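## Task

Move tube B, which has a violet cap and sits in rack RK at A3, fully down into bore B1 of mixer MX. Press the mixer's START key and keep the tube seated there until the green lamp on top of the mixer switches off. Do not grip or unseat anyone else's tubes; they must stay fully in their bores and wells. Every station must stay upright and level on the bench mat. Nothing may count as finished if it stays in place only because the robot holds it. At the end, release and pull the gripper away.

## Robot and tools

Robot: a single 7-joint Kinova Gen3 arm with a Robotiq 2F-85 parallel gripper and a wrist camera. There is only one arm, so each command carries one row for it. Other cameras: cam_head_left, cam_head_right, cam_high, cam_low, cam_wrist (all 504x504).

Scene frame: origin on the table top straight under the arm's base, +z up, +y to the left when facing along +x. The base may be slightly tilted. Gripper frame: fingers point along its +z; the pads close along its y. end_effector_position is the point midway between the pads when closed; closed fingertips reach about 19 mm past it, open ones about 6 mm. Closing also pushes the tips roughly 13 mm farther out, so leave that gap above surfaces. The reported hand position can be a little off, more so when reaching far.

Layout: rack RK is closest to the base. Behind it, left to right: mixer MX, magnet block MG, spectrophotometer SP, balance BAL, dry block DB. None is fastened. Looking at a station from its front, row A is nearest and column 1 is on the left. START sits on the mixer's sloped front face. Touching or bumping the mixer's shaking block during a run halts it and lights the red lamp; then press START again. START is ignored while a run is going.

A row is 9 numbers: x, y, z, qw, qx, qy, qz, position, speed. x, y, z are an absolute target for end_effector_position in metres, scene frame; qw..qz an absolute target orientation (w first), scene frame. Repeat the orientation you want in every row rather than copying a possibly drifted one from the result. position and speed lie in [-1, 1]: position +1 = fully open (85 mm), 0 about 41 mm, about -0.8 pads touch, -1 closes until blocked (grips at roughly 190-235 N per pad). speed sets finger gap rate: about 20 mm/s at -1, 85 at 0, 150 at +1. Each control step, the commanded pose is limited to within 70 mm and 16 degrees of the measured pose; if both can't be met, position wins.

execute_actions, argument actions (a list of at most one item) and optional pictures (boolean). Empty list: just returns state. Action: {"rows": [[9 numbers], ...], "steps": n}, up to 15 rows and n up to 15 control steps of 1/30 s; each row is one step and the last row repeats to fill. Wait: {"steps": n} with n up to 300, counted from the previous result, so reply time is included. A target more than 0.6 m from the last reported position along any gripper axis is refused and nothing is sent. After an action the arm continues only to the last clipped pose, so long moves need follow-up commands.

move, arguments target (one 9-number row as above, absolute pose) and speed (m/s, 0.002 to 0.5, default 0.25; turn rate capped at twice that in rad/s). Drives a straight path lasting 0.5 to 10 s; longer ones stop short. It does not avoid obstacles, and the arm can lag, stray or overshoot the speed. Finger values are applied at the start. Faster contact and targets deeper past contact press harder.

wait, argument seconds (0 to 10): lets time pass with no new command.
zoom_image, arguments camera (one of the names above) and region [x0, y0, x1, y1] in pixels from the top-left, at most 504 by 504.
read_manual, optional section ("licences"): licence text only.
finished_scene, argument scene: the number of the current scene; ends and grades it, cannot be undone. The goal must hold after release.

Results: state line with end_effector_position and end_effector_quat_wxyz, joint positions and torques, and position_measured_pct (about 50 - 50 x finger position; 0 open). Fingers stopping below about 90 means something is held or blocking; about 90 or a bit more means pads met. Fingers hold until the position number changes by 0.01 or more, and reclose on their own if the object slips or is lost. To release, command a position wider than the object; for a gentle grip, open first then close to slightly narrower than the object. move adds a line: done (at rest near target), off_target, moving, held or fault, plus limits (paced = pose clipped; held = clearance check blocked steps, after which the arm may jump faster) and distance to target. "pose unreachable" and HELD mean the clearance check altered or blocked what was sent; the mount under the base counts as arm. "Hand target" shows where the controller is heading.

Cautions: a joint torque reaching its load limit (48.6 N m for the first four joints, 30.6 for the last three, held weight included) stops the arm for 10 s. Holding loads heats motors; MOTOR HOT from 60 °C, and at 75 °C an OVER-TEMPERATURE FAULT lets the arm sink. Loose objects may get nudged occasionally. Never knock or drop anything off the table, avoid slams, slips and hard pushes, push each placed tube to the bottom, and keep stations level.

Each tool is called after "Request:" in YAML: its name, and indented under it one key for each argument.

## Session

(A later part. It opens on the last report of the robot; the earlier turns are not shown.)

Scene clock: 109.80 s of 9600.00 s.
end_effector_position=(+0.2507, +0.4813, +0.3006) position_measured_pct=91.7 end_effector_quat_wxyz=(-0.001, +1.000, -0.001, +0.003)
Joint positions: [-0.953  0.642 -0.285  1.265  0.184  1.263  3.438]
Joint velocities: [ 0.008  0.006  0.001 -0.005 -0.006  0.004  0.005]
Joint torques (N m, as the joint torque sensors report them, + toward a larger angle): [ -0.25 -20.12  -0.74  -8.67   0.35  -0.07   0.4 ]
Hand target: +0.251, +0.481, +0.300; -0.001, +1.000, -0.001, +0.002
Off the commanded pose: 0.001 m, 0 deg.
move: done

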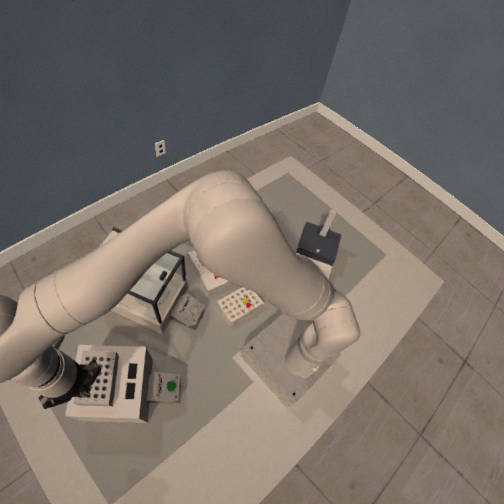

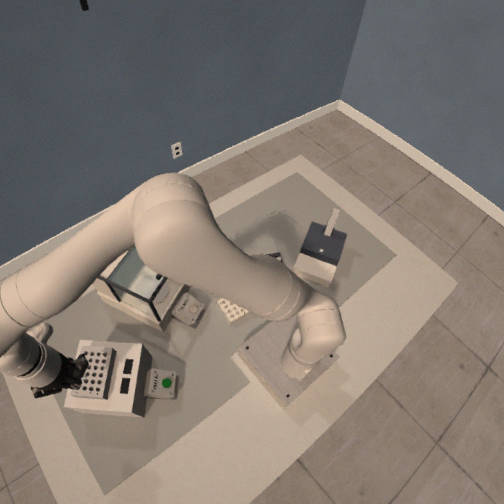

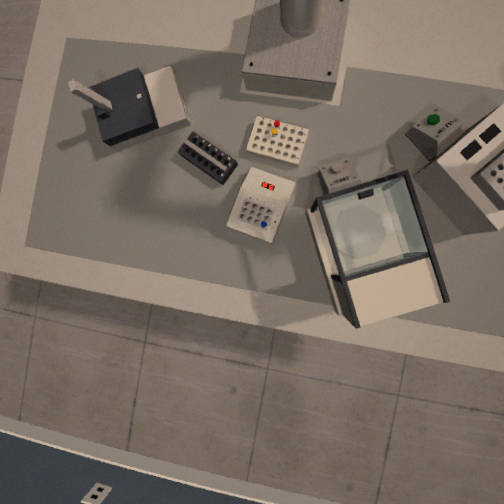

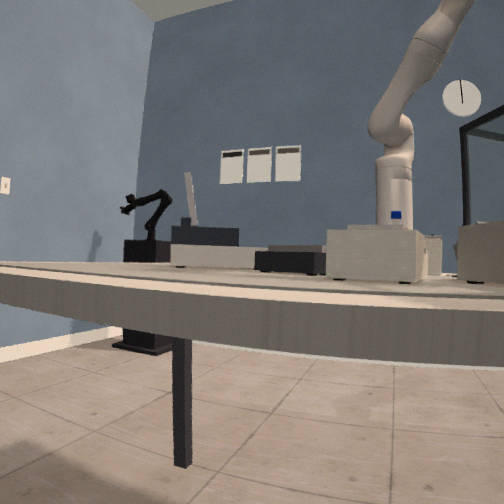

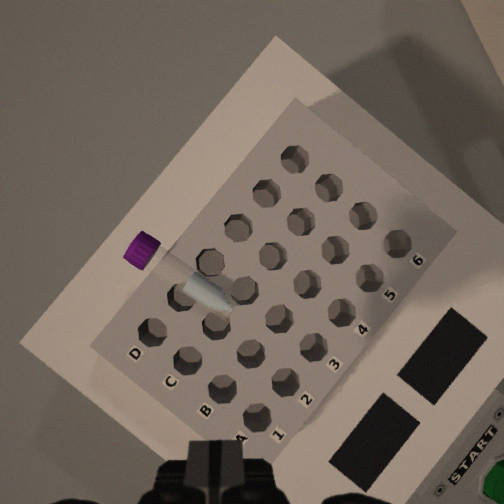

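Request:
move:
  target: [0.294, 0.497, 0.25, 0, 0.879, 0.477, 0, 0.0, 1]
  speed: 0.1

Scene clock: 118.87 s of 9600.00 s.
end_effector_position=(+0.2939, +0.4972, +0.2501) position_measured_pct=50.0 end_effector_quat_wxyz=(-0.000, +0.879, +0.477, +0.000)
Joint positions: [-0.807  0.8   -0.496  1.185  0.371  1.251  4.381]
Joint velocities: [ 0.     0.002  0.    -0.    -0.     0.     0.003]
Joint torques (N m, as the joint torque sensors report them, + toward a larger angle): [  0.01 -22.15  -2.23  -8.12  -0.03  -0.51   0.49]
Hand target: +0.294, +0.497, +0.250; -0.000, +0.879, +0.477, +0.000
Off the commanded pose: 0.000 m, 0 deg.
move: done

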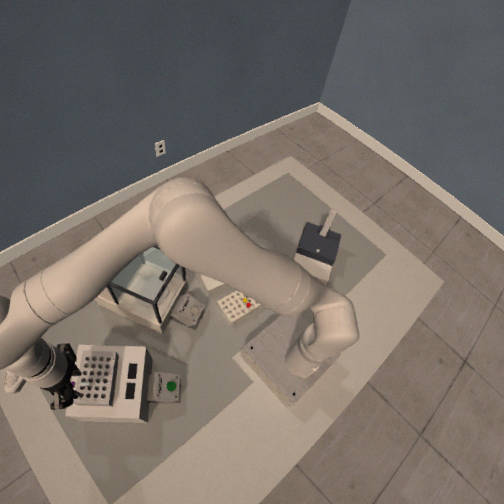

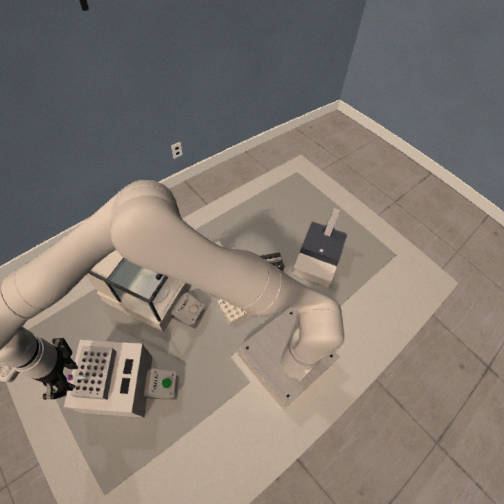

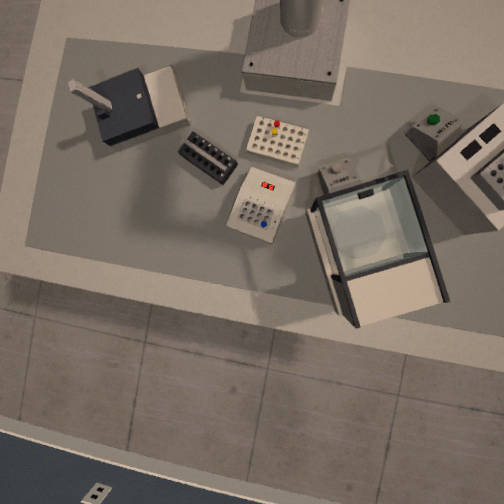

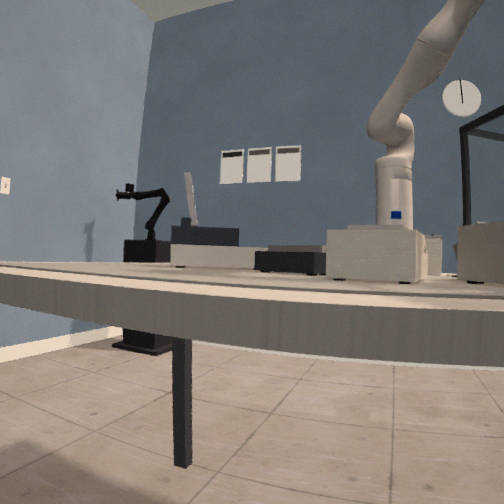

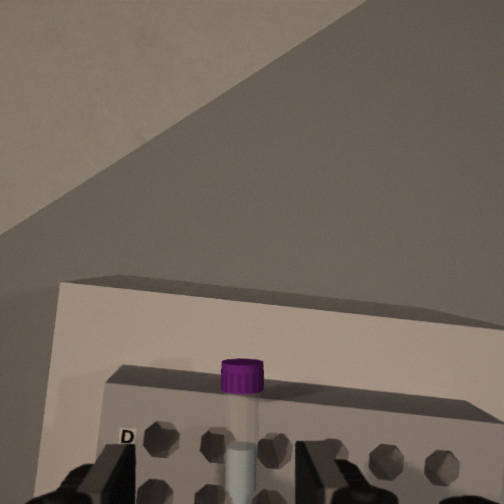

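Request:
move:
  target: [0.301, 0.507, 0.213, 0, 0.879, 0.477, 0, 0.0, 1]
  speed: 0.04

Request:
execute_actions:
  actions:
    - {"rows": [[0.301, 0.507, 0.214, 0, 0.879, 0.477, 0, -1, 0]], "steps": 15}
  pictures: false

Scene clock: 123.40 s of 9600.00 s.
end_effector_position=(+0.3011, +0.5072, +0.2142) position_measured_pct=50.0 end_effector_quat_wxyz=(-0.000, +0.879, +0.477, +0.001)
Joint positions: [-0.816  0.863 -0.483  1.179  0.392  1.195  4.377]
Joint velocities: [-0.001  0.001  0.    -0.002  0.001 -0.002  0.003]
Joint torques (N m, as the joint torque sensors report them, + toward a larger angle): [ -0.44 -21.88  -2.11  -7.16  -0.03  -0.58   0.35]
Hand target: +0.301, +0.507, +0.213; -0.000, +0.879, +0.477, -0.000
Off the commanded pose: 0.001 m, 0 deg.
move: done

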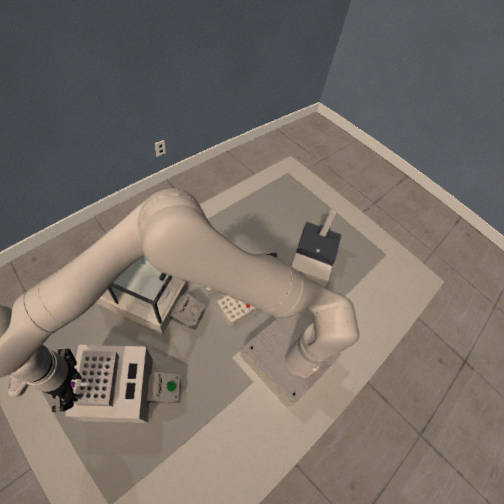

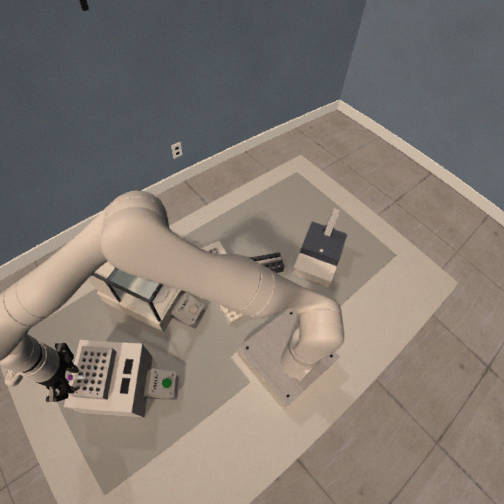

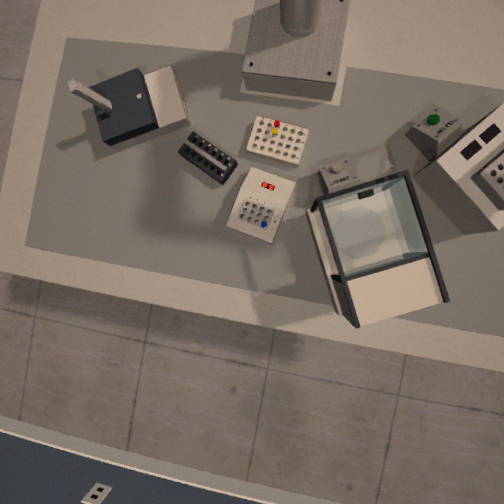

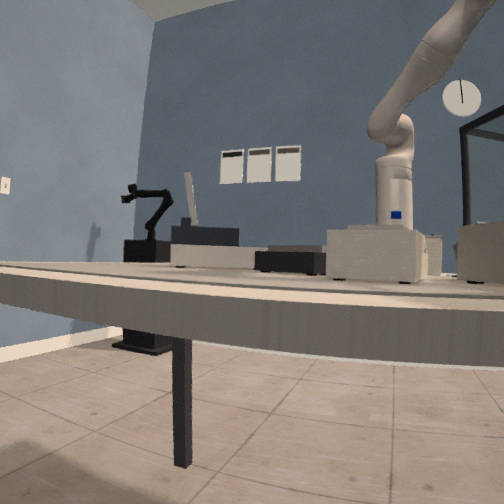

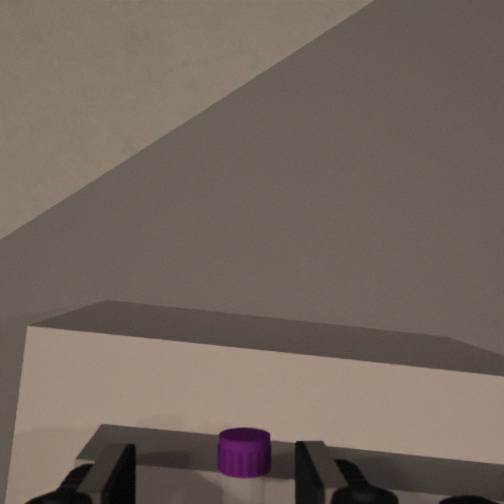

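Scene clock: 123.90 s of 9600.00 s.
end_effector_position=(+0.3023, +0.5074, +0.2163) position_measured_pct=83.3 end_effector_quat_wxyz=(-0.001, +0.879, +0.476, +0.002)
Joint positions: [-0.815  0.86  -0.483  1.177  0.393  1.197  4.377]
Joint velocities: [-0.    -0.003 -0.003  0.001  0.     0.001 -0.002]
Joint torques (N m, as the joint torque sensors report them, + toward a larger angle): [ -0.9  -20.12  -2.54  -6.45  -0.39  -0.41   0.2 ]
Hand target: +0.301, +0.507, +0.214; +0.000, +0.879, +0.477, -0.000
Off the commanded pose: 0.003 m, 0 deg.
Steps of this call (steps 1 to 15: all 15 steps of this action). Readings (end_effector_position | what the end effector reports):
1: (+0.3012, +0.5072, +0.2144) | position_measured_pct=50.0
2: (+0.3014, +0.5072, +0.2146) | position_measured_pct=50.4
4: (+0.3017, +0.5072, +0.2150) | position_measured_pct=54.8
8: (+0.3023, +0.5073, +0.2158) | position_measured_pct=65.9
15: the state above

Request:
move:
  target: [0.215, 0.484, 0.30, 0, 0.7071, 0, 0.7071, -1, 0]
  speed: 0.1

Request:
move:
  target: [0.215, 0.484, 0.24, 0, 0.7071, 0, 0.7071, -1, 0]
  speed: 0.04

Request:
zoom_image:
  camera: "cam_head_left"
  region: [50, 340, 160, 430]

Scene clock: 137.20 s of 9600.00 s.
end_effector_position=(+0.2141, +0.4846, +0.2997) position_measured_pct=84.1 end_effector_quat_wxyz=(+0.000, +0.709, +0.001, +0.705)
Joint positions: [-1.985  1.073  0.32   1.678  1.19   1.436  2.06 ]
Joint velocities: [-0.002  0.008  0.001 -0.005 -0.002  0.004 -0.002]
Joint torques (N m, as the joint torque sensors report them, + toward a larger angle): [ -0.15 -19.77   6.36  -2.89   1.55   2.78  -0.06]
Hand target: +0.214, +0.485, +0.300; +0.000, +0.709, +0.001, +0.706
Off the commanded pose: 0.001 m, 0 deg.
move: done

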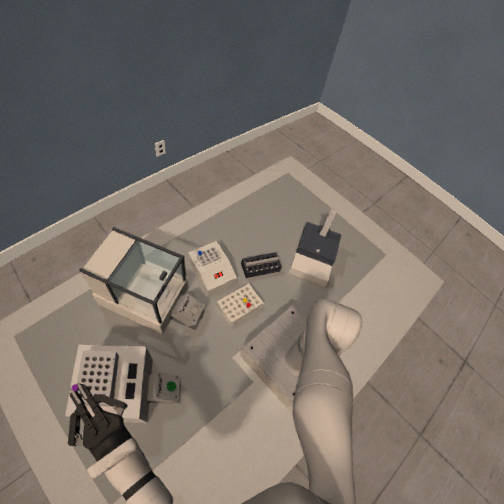

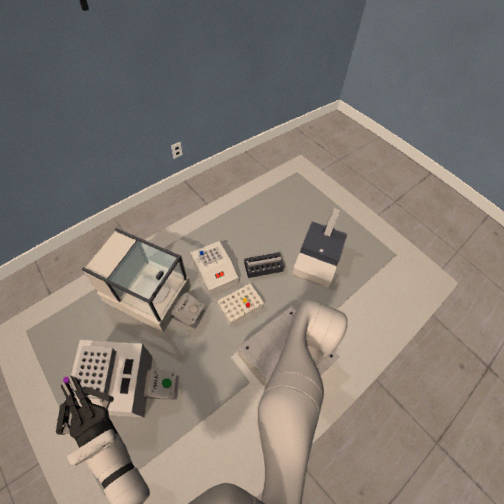

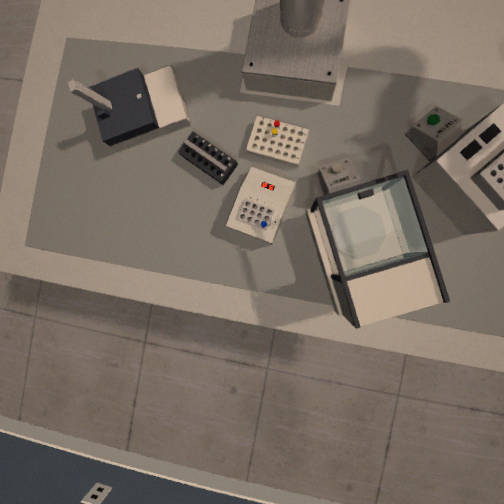

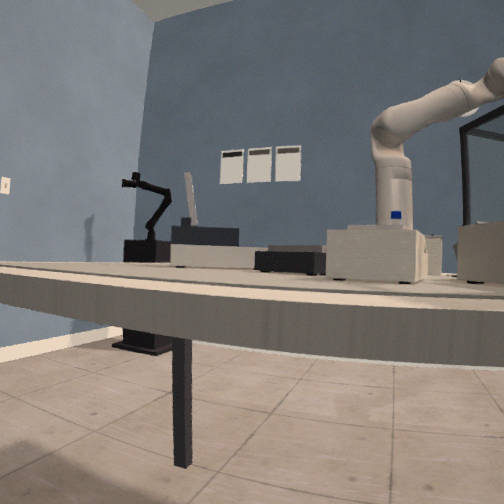

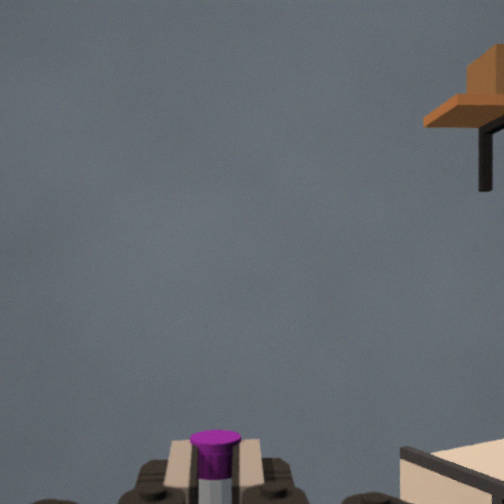

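Scene clock: 139.00 s of 9600.00 s.
end_effector_position=(+0.2149, +0.4840, +0.2401) position_measured_pct=84.1 end_effector_quat_wxyz=(-0.000, +0.707, -0.000, +0.707)
Joint positions: [-1.973  1.206  0.301  1.633  1.171  1.42   1.974]
Joint velocities: [ 0.001  0.005  0.    -0.001 -0.001  0.     0.002]
Joint torques (N m, as the joint torque sensors report them, + toward a larger angle): [ -0.46 -19.94   6.02  -1.49   1.04   2.88   0.07]
Hand target: +0.215, +0.484, +0.240; +0.000, +0.707, -0.000, +0.707
Off the commanded pose: 0.000 m, 0 deg.
move: done

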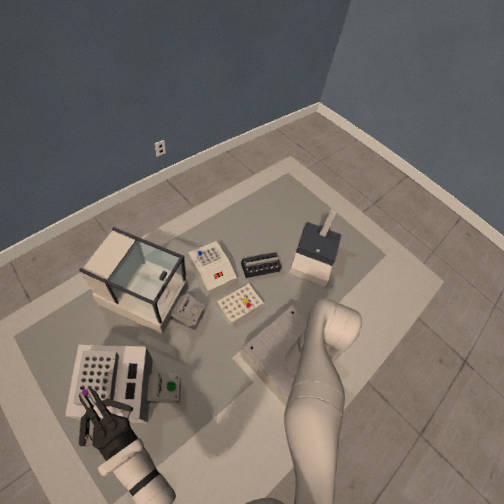

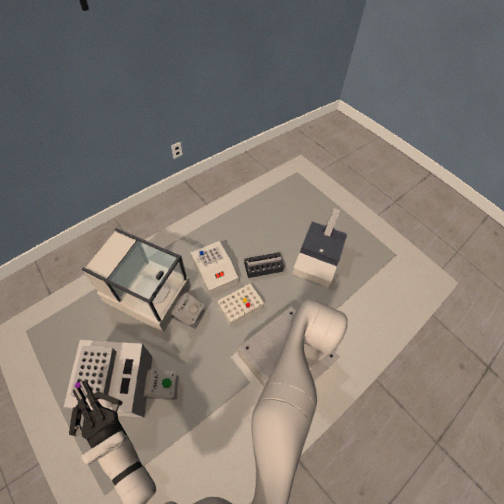

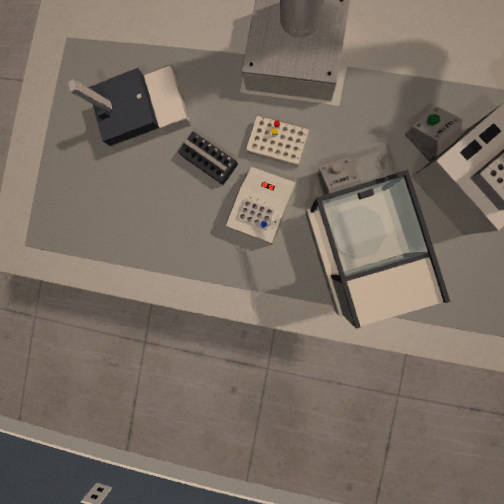

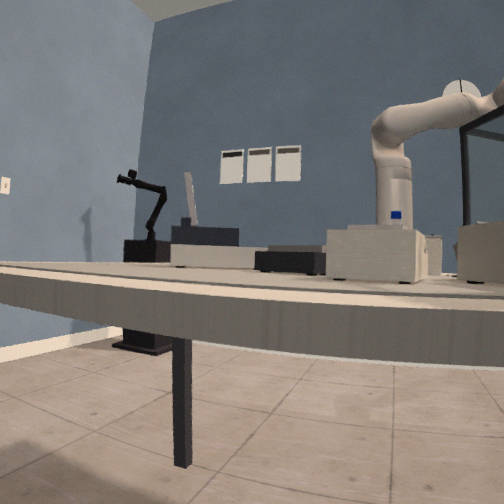

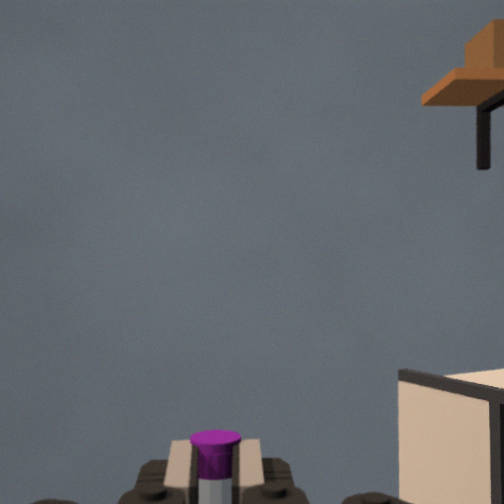

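Region (50, 340, 160, 430) of cam_head_left's 504x504 image, scaled by 4.582, with more detail than that image has; it fills the top 412 rows of this view, and the rest is white.

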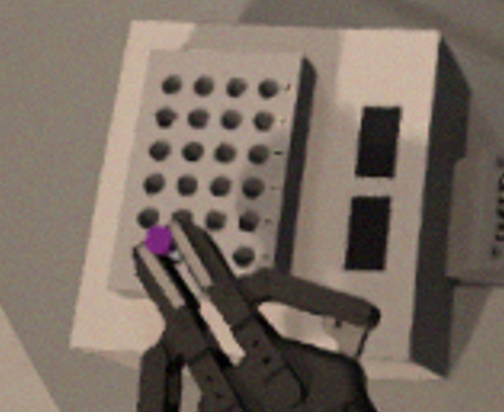

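Request:
execute_actions:
  actions: []

Scene clock: 148.93 s of 9600.00 s.
end_effector_position=(+0.2150, +0.4840, +0.2399) position_measured_pct=84.1 end_effector_quat_wxyz=(+0.000, +0.707, -0.000, +0.707)
Joint positions: [-1.973  1.206  0.301  1.633  1.171  1.42   1.974]
Joint velocities: [ 0.    -0.     0.001 -0.001 -0.001  0.     0.001]
Joint torques (N m, as the joint torque sensors report them, + toward a larger angle): [ -0.4  -20.17   6.33  -1.54   1.33   2.98   0.12]
Hand target: +0.215, +0.484, +0.240; +0.000, +0.707, -0.000, +0.707
Off the commanded pose: 0.000 m, 0 deg.
Steps of this call (steps 1 to 298: nothing new was sent). Readings (end_effector_position | what the end effector reports):
1: (+0.2150, +0.4840, +0.2400) | position_measured_pct=84.1
2: (+0.2150, +0.4840, +0.2400) | position_measured_pct=84.1
4: (+0.2150, +0.4840, +0.2400) | position_measured_pct=84.1
8: (+0.2150, +0.4840, +0.2399) | position_measured_pct=84.1
298: the state above

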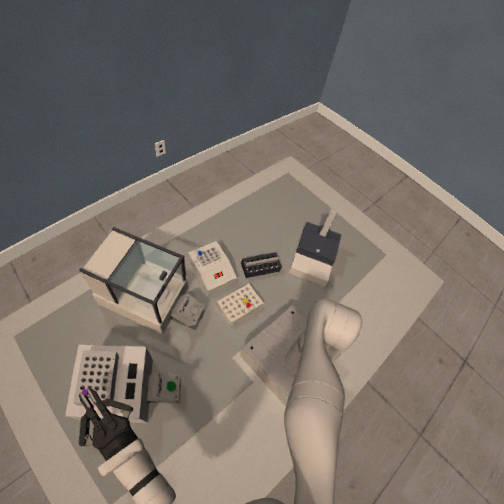

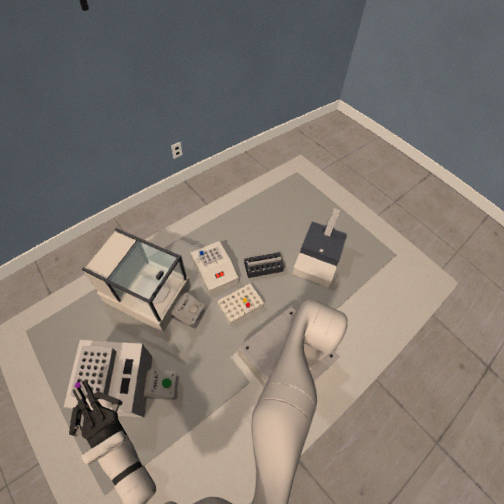

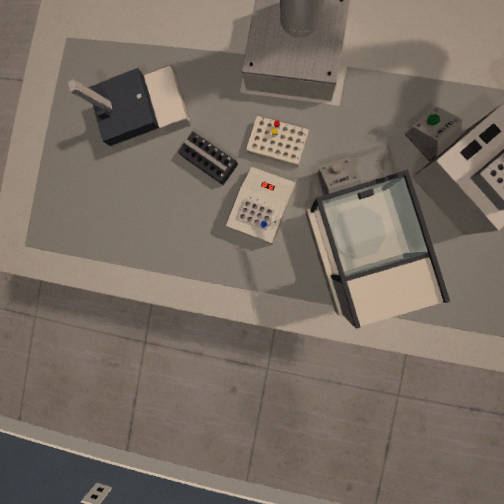

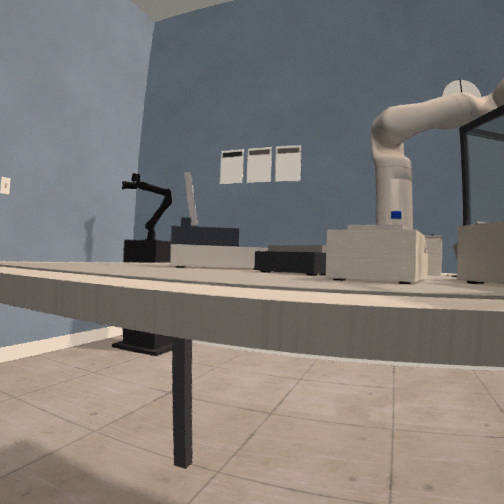

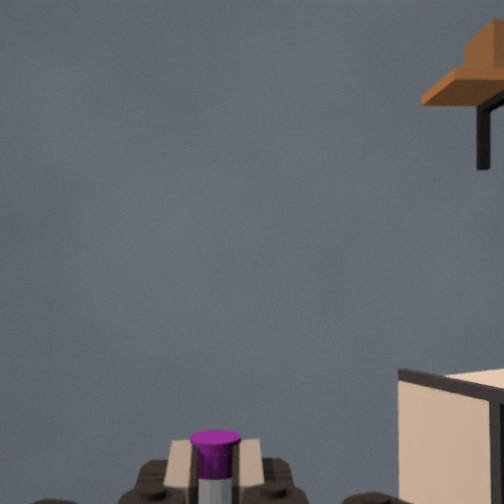

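Request:
zoom_image:
  camera: "cam_head_left"
  region: [50, 340, 160, 430]

Region (50, 340, 160, 430) of cam_head_left's 504x504 image, scaled by 4.582, with more detail than that image has; it fills the top 412 rows of this view, and the rest is white.

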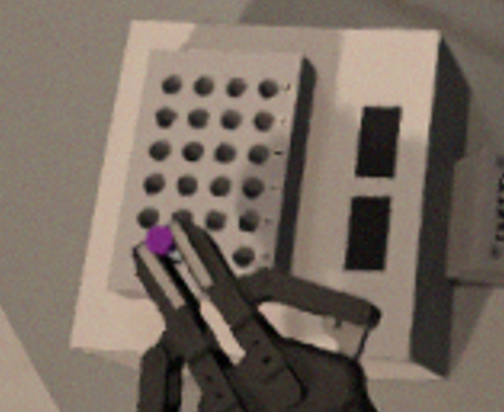

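Request:
move:
  target: [0.215, 0.484, 0.222, 0, 0.7071, 0, 0.7071, -1, 0]
  speed: 0.02

Request:
zoom_image:
  camera: "cam_head_left"
  region: [50, 340, 160, 430]

Scene clock: 153.90 s of 9600.00 s.
end_effector_position=(+0.2150, +0.4840, +0.2222) position_measured_pct=84.1 end_effector_quat_wxyz=(-0.000, +0.707, -0.000, +0.707)
Joint positions: [-1.969  1.246  0.295  1.614  1.165  1.416  1.954]
Joint velocities: [ 0.001  0.005 -0.    -0.003 -0.001  0.    -0.003]
Joint torques (N m, as the joint torque sensors report them, + toward a larger angle): [ -0.27 -20.35   6.15  -1.69   1.23   3.12   0.18]
Hand target: +0.215, +0.484, +0.222; +0.000, +0.707, -0.000, +0.707
Off the commanded pose: 0.000 m, 0 deg.
move: done

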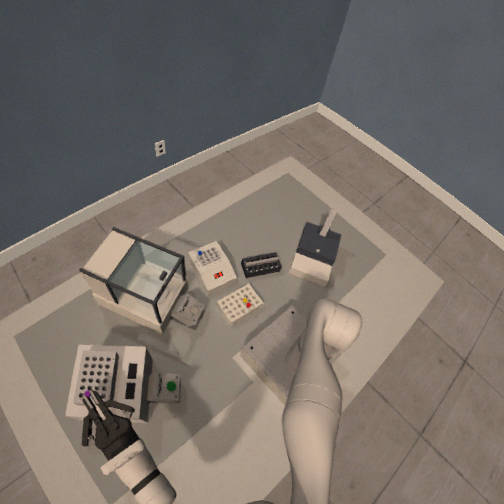

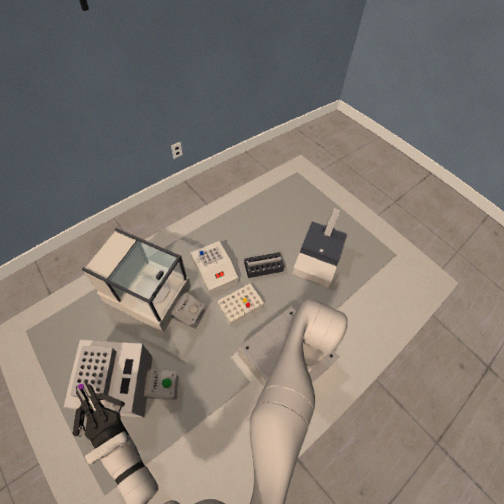

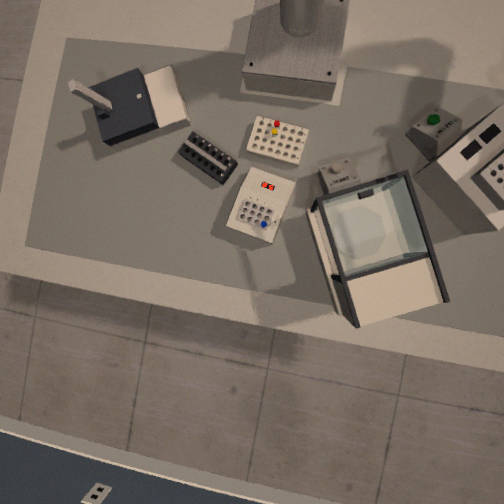

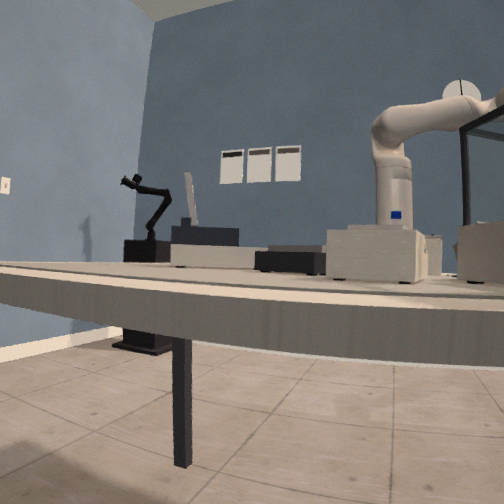

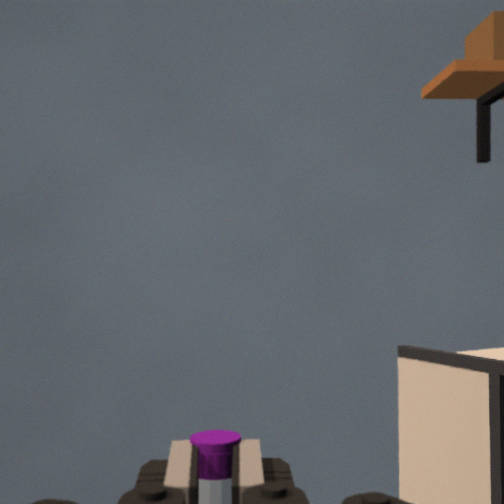

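Region (50, 340, 160, 430) of cam_head_left's 504x504 image, scaled by 4.582, with more detail than that image has; it fills the top 412 rows of this view, and the rest is white.

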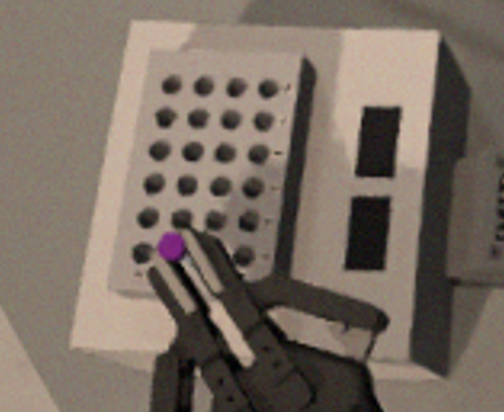

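Request:
move:
  target: [0.215, 0.484, 0.214, 0, 0.7071, 0, 0.7071, -1, 0]
  speed: 0.015

Request:
zoom_image:
  camera: "cam_head_left"
  region: [50, 340, 160, 430]

Scene clock: 159.50 s of 9600.00 s.
end_effector_position=(+0.2150, +0.4840, +0.2141) position_measured_pct=84.1 end_effector_quat_wxyz=(-0.000, +0.707, -0.000, +0.707)
Joint positions: [-1.968  1.264  0.292  1.605  1.162  1.415  1.945]
Joint velocities: [ 0.001  0.004 -0.    -0.001 -0.    -0.    -0.003]
Joint torques (N m, as the joint torque sensors report them, + toward a larger angle): [ -0.56 -20.03   6.48  -1.32   1.03   3.1    0.17]
Hand target: +0.215, +0.484, +0.214; +0.000, +0.707, -0.000, +0.707
Off the commanded pose: 0.000 m, 0 deg.
move: done

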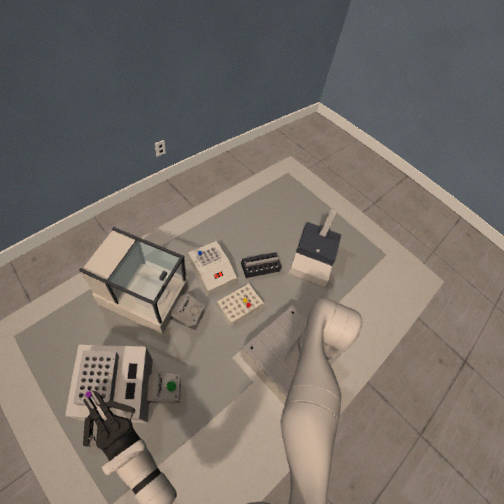

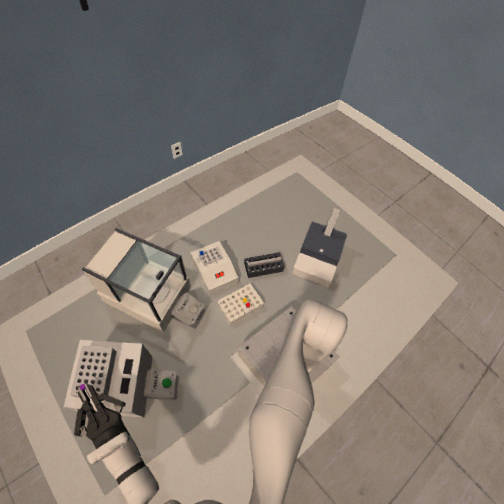

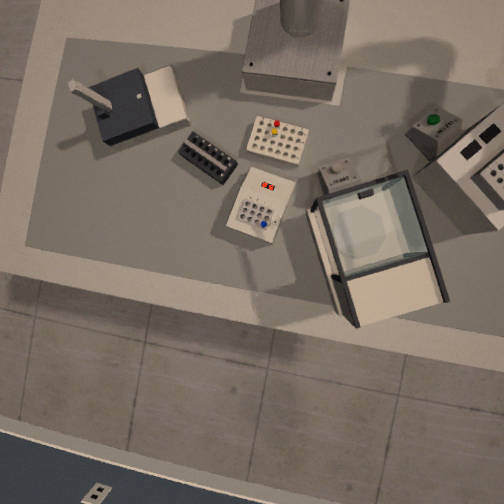

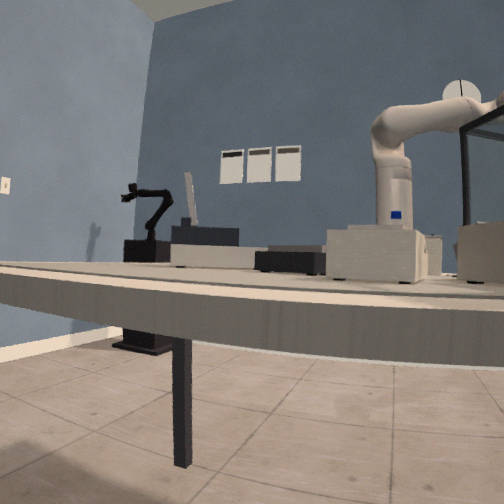

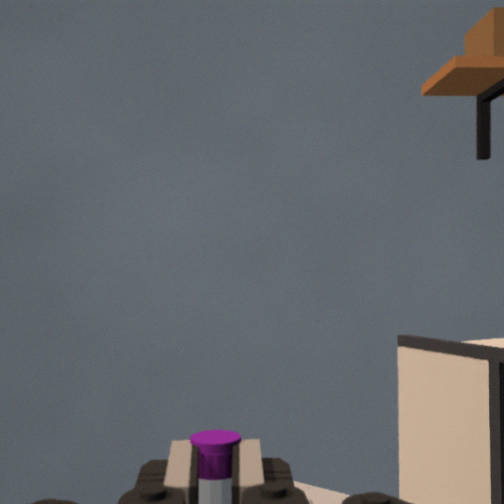

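Region (50, 340, 160, 430) of cam_head_left's 504x504 image, scaled by 4.582, with more detail than that image has; it fills the top 412 rows of this view, and the rest is white.

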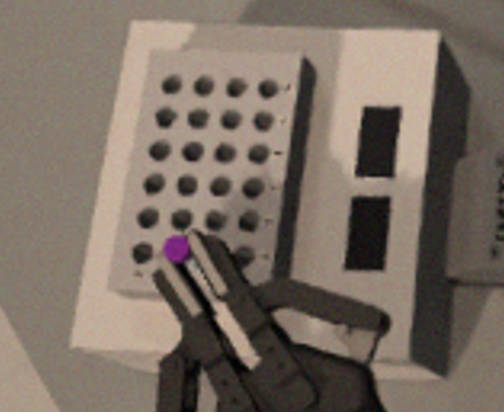

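Request:
move:
  target: [0.215, 0.484, 0.214, 0, 0.7071, 0, 0.7071, -0.3, -0.5]
  speed: 0.02

Request:
move:
  target: [0.16, 0.484, 0.216, 0, 0.7071, 0, 0.7071, -0.3, 0]
  speed: 0.05

Request:
zoom_image:
  camera: "cam_head_left"
  region: [50, 340, 160, 430]

Scene clock: 163.63 s of 9600.00 s.
end_effector_position=(+0.2150, +0.4840, +0.2140) position_measured_pct=65.1 end_effector_quat_wxyz=(-0.000, +0.707, -0.000, +0.707)
Joint positions: [-1.968  1.264  0.292  1.605  1.162  1.415  1.945]
Joint velocities: [ 0.    -0.     0.     0.001  0.001 -0.    -0.001]
Joint torques (N m, as the joint torque sensors report them, + toward a larger angle): [ -0.23 -20.45   5.48  -1.21   1.26   3.03   0.5 ]
Hand target: +0.215, +0.484, +0.214; +0.000, +0.707, -0.000, +0.707
Off the commanded pose: 0.000 m, 0 deg.
move: done

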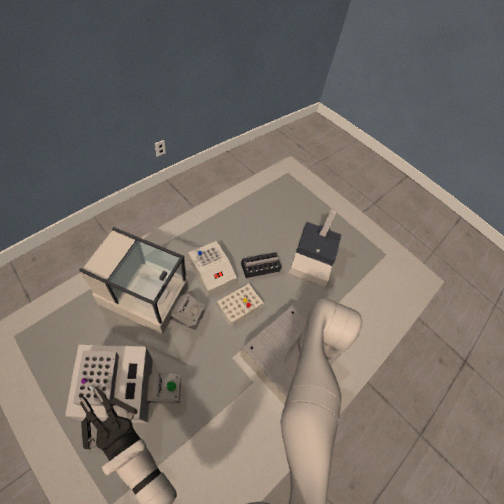

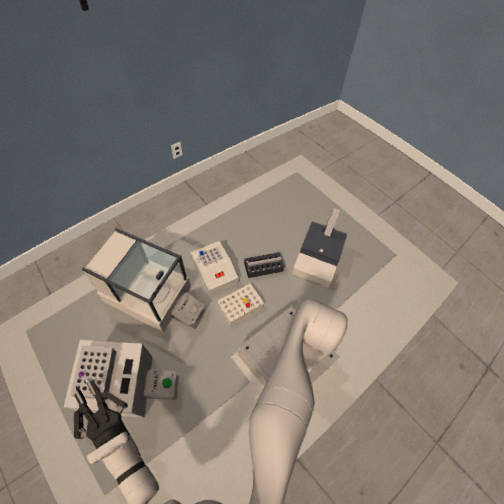

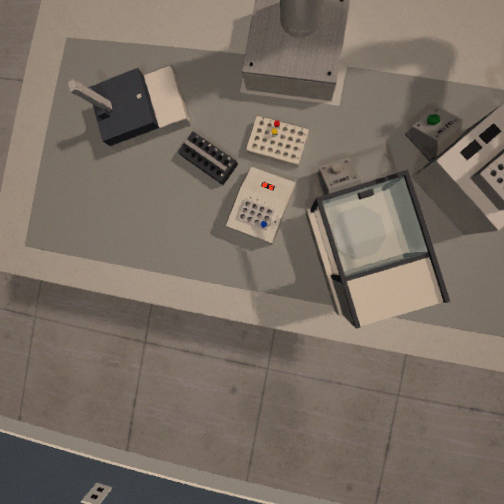

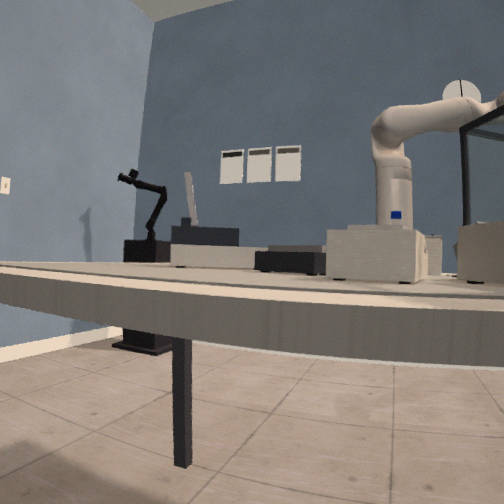

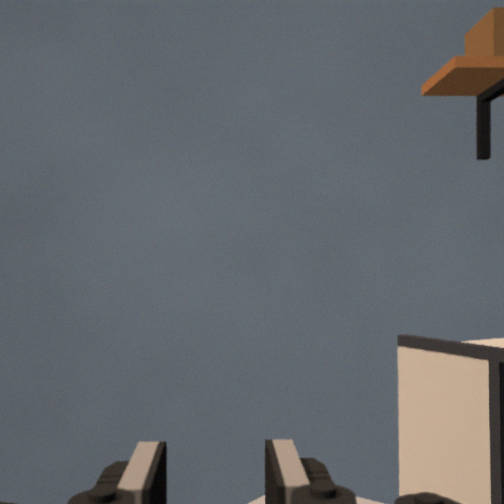

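Scene clock: 165.07 s of 9600.00 s.
end_effector_position=(+0.1601, +0.4840, +0.2161) position_measured_pct=65.1 end_effector_quat_wxyz=(-0.000, +0.707, -0.000, +0.707)
Joint positions: [-2.044  1.262  0.254  1.555  1.088  1.501  1.983]
Joint velocities: [-0.002  0.    -0.    -0.001 -0.001  0.002 -0.   ]
Joint torques (N m, as the joint torque sensors report them, + toward a larger angle): [  0.25 -20.39   6.01  -1.8    1.32   2.83   0.5 ]
Hand target: +0.160, +0.484, +0.216; -0.000, +0.707, -0.000, +0.707
Off the commanded pose: 0.000 m, 0 deg.
move: done

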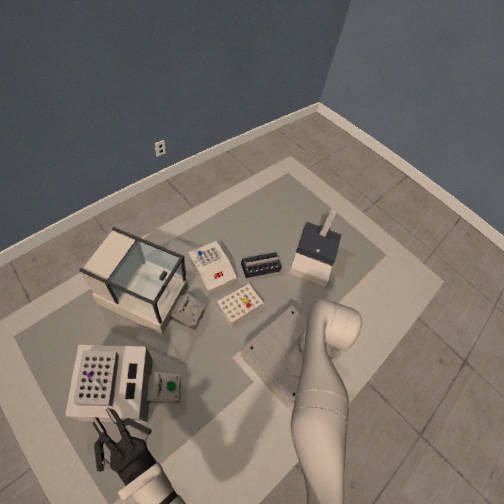

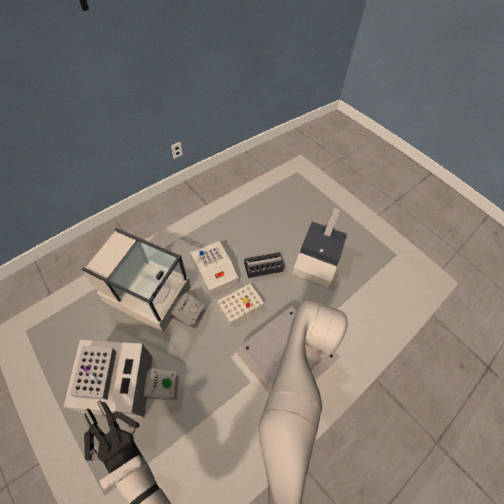

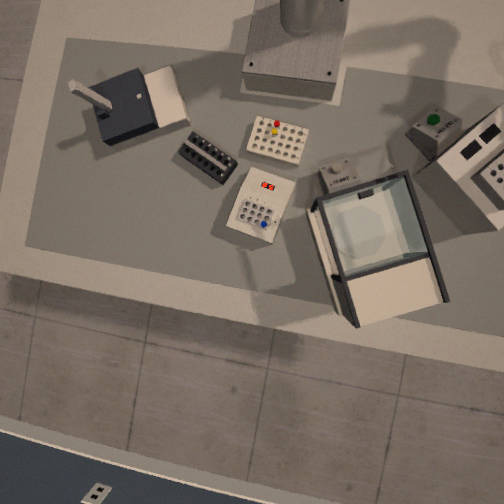

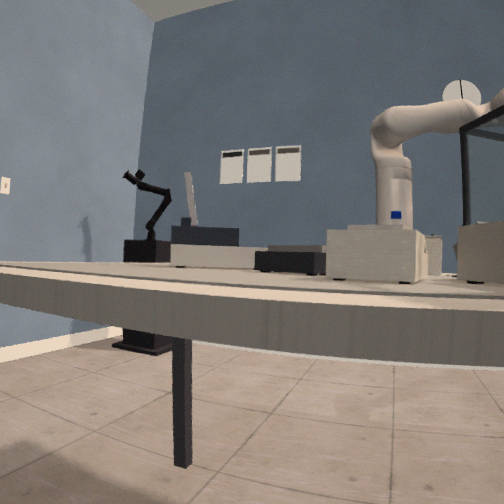

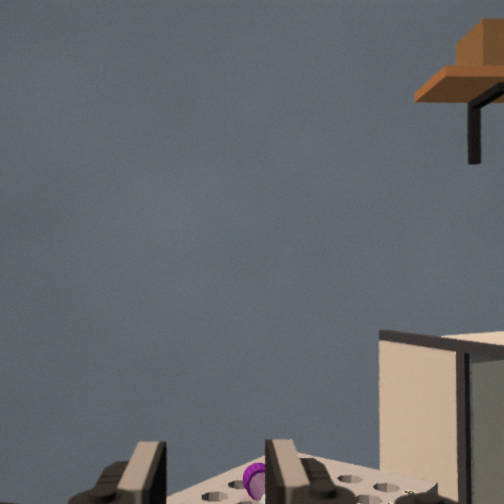

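Region (50, 340, 160, 430) of cam_head_left's 504x504 image, scaled by 4.582, with more detail than that image has; it fills the top 412 rows of this view, and the rest is white.

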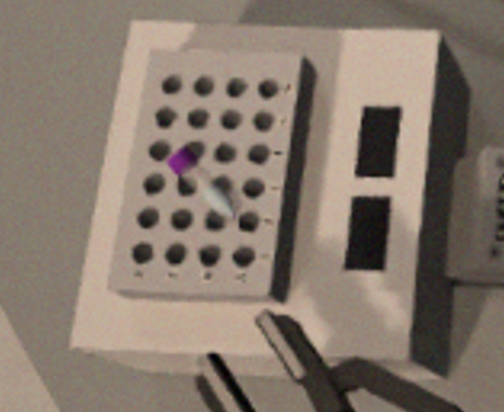

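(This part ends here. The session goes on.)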